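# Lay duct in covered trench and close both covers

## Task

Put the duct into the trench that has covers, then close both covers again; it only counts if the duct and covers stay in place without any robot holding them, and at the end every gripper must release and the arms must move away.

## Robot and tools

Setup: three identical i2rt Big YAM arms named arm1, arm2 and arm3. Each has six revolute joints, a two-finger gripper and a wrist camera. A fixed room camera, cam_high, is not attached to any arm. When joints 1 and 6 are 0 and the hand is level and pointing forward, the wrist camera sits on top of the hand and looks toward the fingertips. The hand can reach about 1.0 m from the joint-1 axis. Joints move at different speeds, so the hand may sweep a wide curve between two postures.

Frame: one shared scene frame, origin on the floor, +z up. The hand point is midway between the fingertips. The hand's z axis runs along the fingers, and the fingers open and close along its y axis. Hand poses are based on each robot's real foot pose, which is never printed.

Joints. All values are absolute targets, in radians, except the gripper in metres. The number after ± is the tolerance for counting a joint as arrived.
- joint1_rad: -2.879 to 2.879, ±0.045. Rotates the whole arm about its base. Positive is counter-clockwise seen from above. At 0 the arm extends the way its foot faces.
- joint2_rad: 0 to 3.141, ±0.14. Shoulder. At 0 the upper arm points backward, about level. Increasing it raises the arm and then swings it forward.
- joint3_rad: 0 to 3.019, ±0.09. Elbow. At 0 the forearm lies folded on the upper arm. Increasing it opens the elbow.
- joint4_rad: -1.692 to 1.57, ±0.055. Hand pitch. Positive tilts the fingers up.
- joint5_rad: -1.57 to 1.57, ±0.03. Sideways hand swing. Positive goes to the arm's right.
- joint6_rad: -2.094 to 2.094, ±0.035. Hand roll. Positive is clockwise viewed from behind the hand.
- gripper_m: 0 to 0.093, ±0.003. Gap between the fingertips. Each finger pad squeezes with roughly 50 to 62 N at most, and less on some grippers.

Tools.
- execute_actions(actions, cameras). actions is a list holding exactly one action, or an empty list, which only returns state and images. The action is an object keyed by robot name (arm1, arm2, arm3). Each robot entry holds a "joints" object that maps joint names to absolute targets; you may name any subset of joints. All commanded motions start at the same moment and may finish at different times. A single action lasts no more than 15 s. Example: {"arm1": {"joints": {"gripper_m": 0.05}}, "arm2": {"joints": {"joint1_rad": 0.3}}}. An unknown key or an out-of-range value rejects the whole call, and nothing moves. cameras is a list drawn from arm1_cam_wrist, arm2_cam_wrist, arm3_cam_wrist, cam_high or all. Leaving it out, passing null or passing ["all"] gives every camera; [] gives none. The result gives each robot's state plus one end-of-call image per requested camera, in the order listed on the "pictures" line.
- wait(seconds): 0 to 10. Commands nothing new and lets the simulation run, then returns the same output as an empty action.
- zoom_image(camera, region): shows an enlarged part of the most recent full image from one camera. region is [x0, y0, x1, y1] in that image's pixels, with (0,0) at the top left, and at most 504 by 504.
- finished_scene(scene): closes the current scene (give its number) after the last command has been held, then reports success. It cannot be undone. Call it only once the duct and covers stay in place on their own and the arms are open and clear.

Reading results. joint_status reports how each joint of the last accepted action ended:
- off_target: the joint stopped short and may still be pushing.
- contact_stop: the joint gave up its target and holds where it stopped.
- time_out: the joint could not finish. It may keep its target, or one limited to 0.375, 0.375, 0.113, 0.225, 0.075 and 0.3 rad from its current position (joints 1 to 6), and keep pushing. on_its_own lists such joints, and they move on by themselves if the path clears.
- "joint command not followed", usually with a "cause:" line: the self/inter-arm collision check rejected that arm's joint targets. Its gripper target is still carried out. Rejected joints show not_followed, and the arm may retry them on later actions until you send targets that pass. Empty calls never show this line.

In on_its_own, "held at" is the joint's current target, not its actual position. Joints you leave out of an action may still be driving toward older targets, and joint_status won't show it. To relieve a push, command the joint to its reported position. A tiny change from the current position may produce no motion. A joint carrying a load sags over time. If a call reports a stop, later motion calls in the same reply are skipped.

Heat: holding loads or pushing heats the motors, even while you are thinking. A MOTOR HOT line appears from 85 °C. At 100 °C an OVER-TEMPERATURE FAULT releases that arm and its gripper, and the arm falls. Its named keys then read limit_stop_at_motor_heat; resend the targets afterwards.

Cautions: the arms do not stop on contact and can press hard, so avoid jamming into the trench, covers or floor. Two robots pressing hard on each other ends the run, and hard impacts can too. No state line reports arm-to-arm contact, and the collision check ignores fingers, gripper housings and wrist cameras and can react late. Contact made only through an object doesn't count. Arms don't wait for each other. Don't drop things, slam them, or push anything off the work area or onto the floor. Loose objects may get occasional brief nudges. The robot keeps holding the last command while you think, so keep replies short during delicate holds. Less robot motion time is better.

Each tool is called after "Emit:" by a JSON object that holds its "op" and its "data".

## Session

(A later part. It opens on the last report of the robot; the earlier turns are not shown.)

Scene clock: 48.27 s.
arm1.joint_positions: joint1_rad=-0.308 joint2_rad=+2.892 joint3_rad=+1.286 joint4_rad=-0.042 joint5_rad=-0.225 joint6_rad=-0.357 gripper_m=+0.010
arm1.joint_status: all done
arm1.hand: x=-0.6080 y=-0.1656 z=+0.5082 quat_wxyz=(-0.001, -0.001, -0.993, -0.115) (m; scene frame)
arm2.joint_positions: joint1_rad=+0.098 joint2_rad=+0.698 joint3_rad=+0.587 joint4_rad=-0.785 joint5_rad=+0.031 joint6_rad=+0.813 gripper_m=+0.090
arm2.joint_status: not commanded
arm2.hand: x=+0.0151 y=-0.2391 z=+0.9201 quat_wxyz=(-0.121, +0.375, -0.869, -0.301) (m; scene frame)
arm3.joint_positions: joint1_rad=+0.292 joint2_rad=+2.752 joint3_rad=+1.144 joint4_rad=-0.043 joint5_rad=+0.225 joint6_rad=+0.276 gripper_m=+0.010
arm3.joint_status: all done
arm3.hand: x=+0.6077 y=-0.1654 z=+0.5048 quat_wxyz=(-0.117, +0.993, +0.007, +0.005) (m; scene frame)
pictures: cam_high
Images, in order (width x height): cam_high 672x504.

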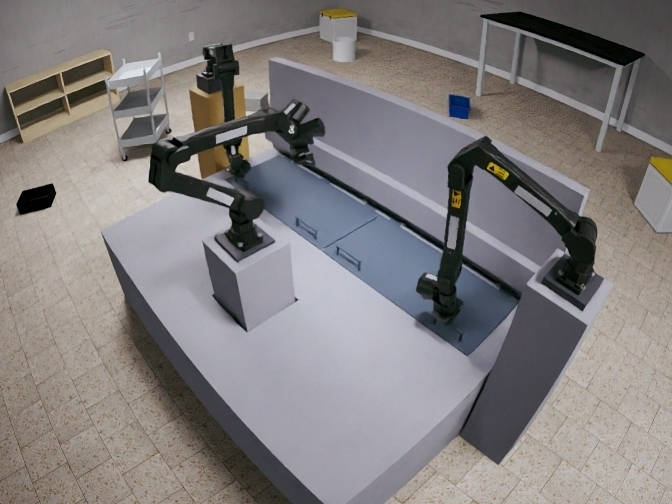

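Emit:
{"op": "execute_actions", "data": {"actions": [{"arm1":{"joints":{"joint2_rad":2.905,"joint3_rad":1.295}},"arm3":{"joints":{"joint2_rad":2.76,"joint3_rad":1.15}}}], "cameras": []}}

Emit:
{"op": "execute_actions", "data": {"actions": [{"arm1":{"joints":{"gripper_m":0.04}},"arm3":{"joints":{"gripper_m":0.04}}}], "cameras": ["arm1_cam_wrist","arm3_cam_wrist"]}}

Scene clock: 48.90 s.
arm1.joint_positions: joint1_rad=-0.308 joint2_rad=+2.892 joint3_rad=+1.287 joint4_rad=-0.042 joint5_rad=-0.225 joint6_rad=-0.357 gripper_m=+0.010
arm1.joint_status: all done
arm1.hand: x=-0.6080 y=-0.1656 z=+0.5080 quat_wxyz=(-0.001, -0.001, -0.993, -0.115) (m; scene frame)
arm2.joint_positions: joint1_rad=+0.098 joint2_rad=+0.698 joint3_rad=+0.587 joint4_rad=-0.785 joint5_rad=+0.031 joint6_rad=+0.813 gripper_m=+0.090
arm2.joint_status: not commanded
arm2.hand: x=+0.0151 y=-0.2391 z=+0.9201 quat_wxyz=(-0.121, +0.375, -0.869, -0.301) (m; scene frame)
arm3.joint_positions: joint1_rad=+0.292 joint2_rad=+2.754 joint3_rad=+1.144 joint4_rad=-0.043 joint5_rad=+0.225 joint6_rad=+0.277 gripper_m=+0.010
arm3.joint_status: all done
arm3.hand: x=+0.6083 y=-0.1652 z=+0.5043 quat_wxyz=(-0.118, +0.993, +0.007, +0.006) (m; scene frame)
pictures: none
No camera images: the call's "cameras" was empty. Leave "cameras" out to get every camera's image.

Scene clock: 49.47 s.
arm1.joint_positions: joint1_rad=-0.308 joint2_rad=+2.892 joint3_rad=+1.290 joint4_rad=-0.042 joint5_rad=-0.233 joint6_rad=-0.357 gripper_m=+0.040
arm1.joint_status: all done
arm1.hand: x=-0.6053 y=-0.1652 z=+0.5082 quat_wxyz=(-0.004, -0.001, -0.993, -0.118) (m; scene frame)
arm2.joint_positions: joint1_rad=+0.098 joint2_rad=+0.698 joint3_rad=+0.587 joint4_rad=-0.785 joint5_rad=+0.031 joint6_rad=+0.813 gripper_m=+0.090
arm2.joint_status: not commanded
arm2.hand: x=+0.0151 y=-0.2391 z=+0.9201 quat_wxyz=(-0.121, +0.375, -0.869, -0.301) (m; scene frame)
arm3.joint_positions: joint1_rad=+0.292 joint2_rad=+2.754 joint3_rad=+1.145 joint4_rad=-0.043 joint5_rad=+0.237 joint6_rad=+0.277 gripper_m=+0.040
arm3.joint_status: all done
arm3.hand: x=+0.6072 y=-0.1634 z=+0.5047 quat_wxyz=(-0.123, +0.992, +0.007, +0.004) (m; scene frame)
pictures: arm1_cam_wrist, arm3_cam_wrist
Images, in order (width x height): arm1_cam_wrist 672x504, arm3_cam_wrist 672x504.

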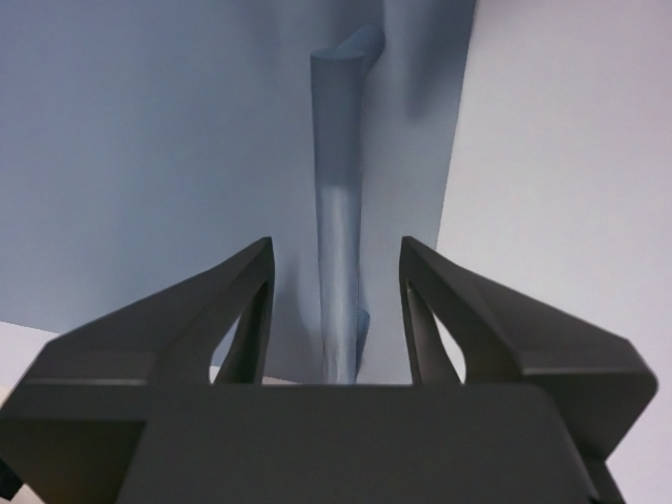

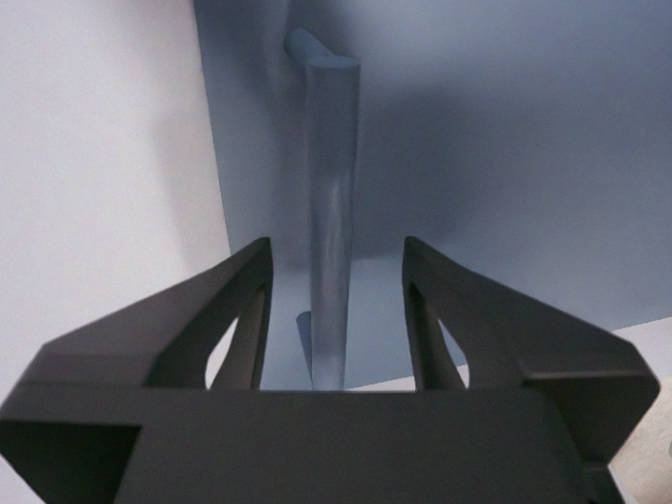

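Emit:
{"op": "execute_actions", "data": {"actions": [{"arm1":{"joints":{"joint2_rad":1.9,"joint3_rad":0.6,"joint4_rad":-0.3}},"arm3":{"joints":{"joint2_rad":1.8,"joint3_rad":0.55,"joint4_rad":-0.3}}}]}}

Scene clock: 51.07 s.
arm1.joint_positions: joint1_rad=-0.308 joint2_rad=+1.907 joint3_rad=+0.604 joint4_rad=-0.293 joint5_rad=-0.234 joint6_rad=-0.357 gripper_m=+0.040
arm1.joint_status: all done
arm1.hand: x=-0.6700 y=-0.1387 z=+0.8285 quat_wxyz=(-0.026, +0.002, -0.994, -0.110) (m; scene frame)
arm2.joint_positions: joint1_rad=+0.098 joint2_rad=+0.698 joint3_rad=+0.587 joint4_rad=-0.785 joint5_rad=+0.031 joint6_rad=+0.813 gripper_m=+0.090
arm2.joint_status: not commanded
arm2.hand: x=+0.0151 y=-0.2391 z=+0.9201 quat_wxyz=(-0.121, +0.375, -0.869, -0.301) (m; scene frame)
arm3.joint_positions: joint1_rad=+0.292 joint2_rad=+1.805 joint3_rad=+0.560 joint4_rad=-0.294 joint5_rad=+0.237 joint6_rad=+0.277 gripper_m=+0.040
arm3.joint_status: all done
arm3.hand: x=+0.6646 y=-0.1463 z=+0.7960 quat_wxyz=(-0.108, +0.993, +0.001, -0.050) (m; scene frame)
pictures: arm1_cam_wrist, arm2_cam_wrist, arm3_cam_wrist, cam_high
Images, in order (width x height): arm1_cam_wrist 672x504, arm2_cam_wrist 672x504, arm3_cam_wrist 672x504, cam_high 672x504.

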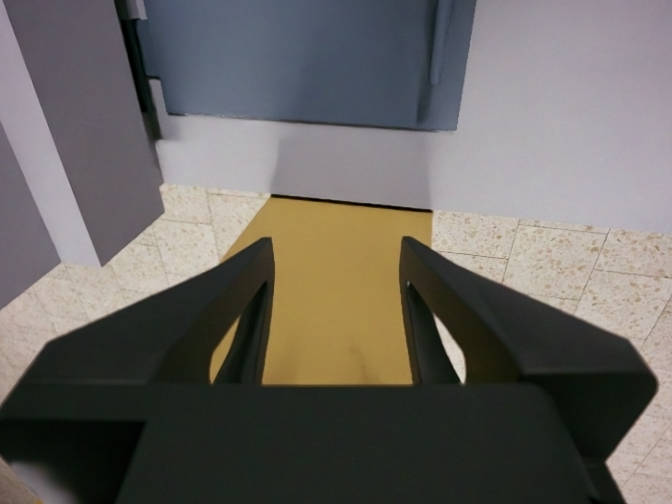

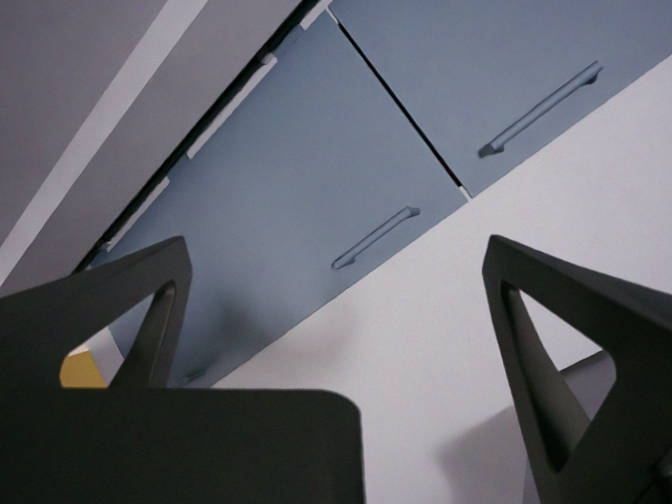

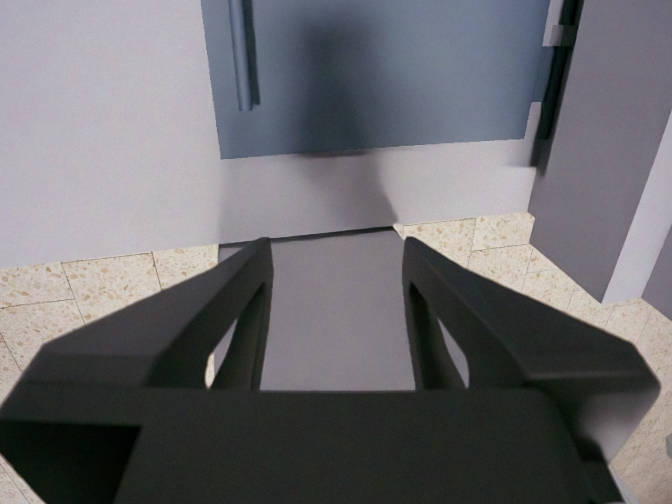

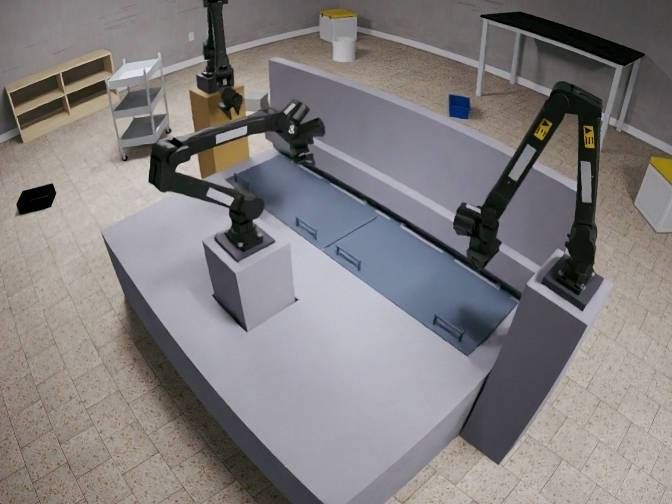

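The duct is in the trench, both covers are shut, and all three arms are clear, so I'm ending scene 1.

Emit:
{"op": "finished_scene", "data": {"scene": 1}}

The scene is finished: the task was done.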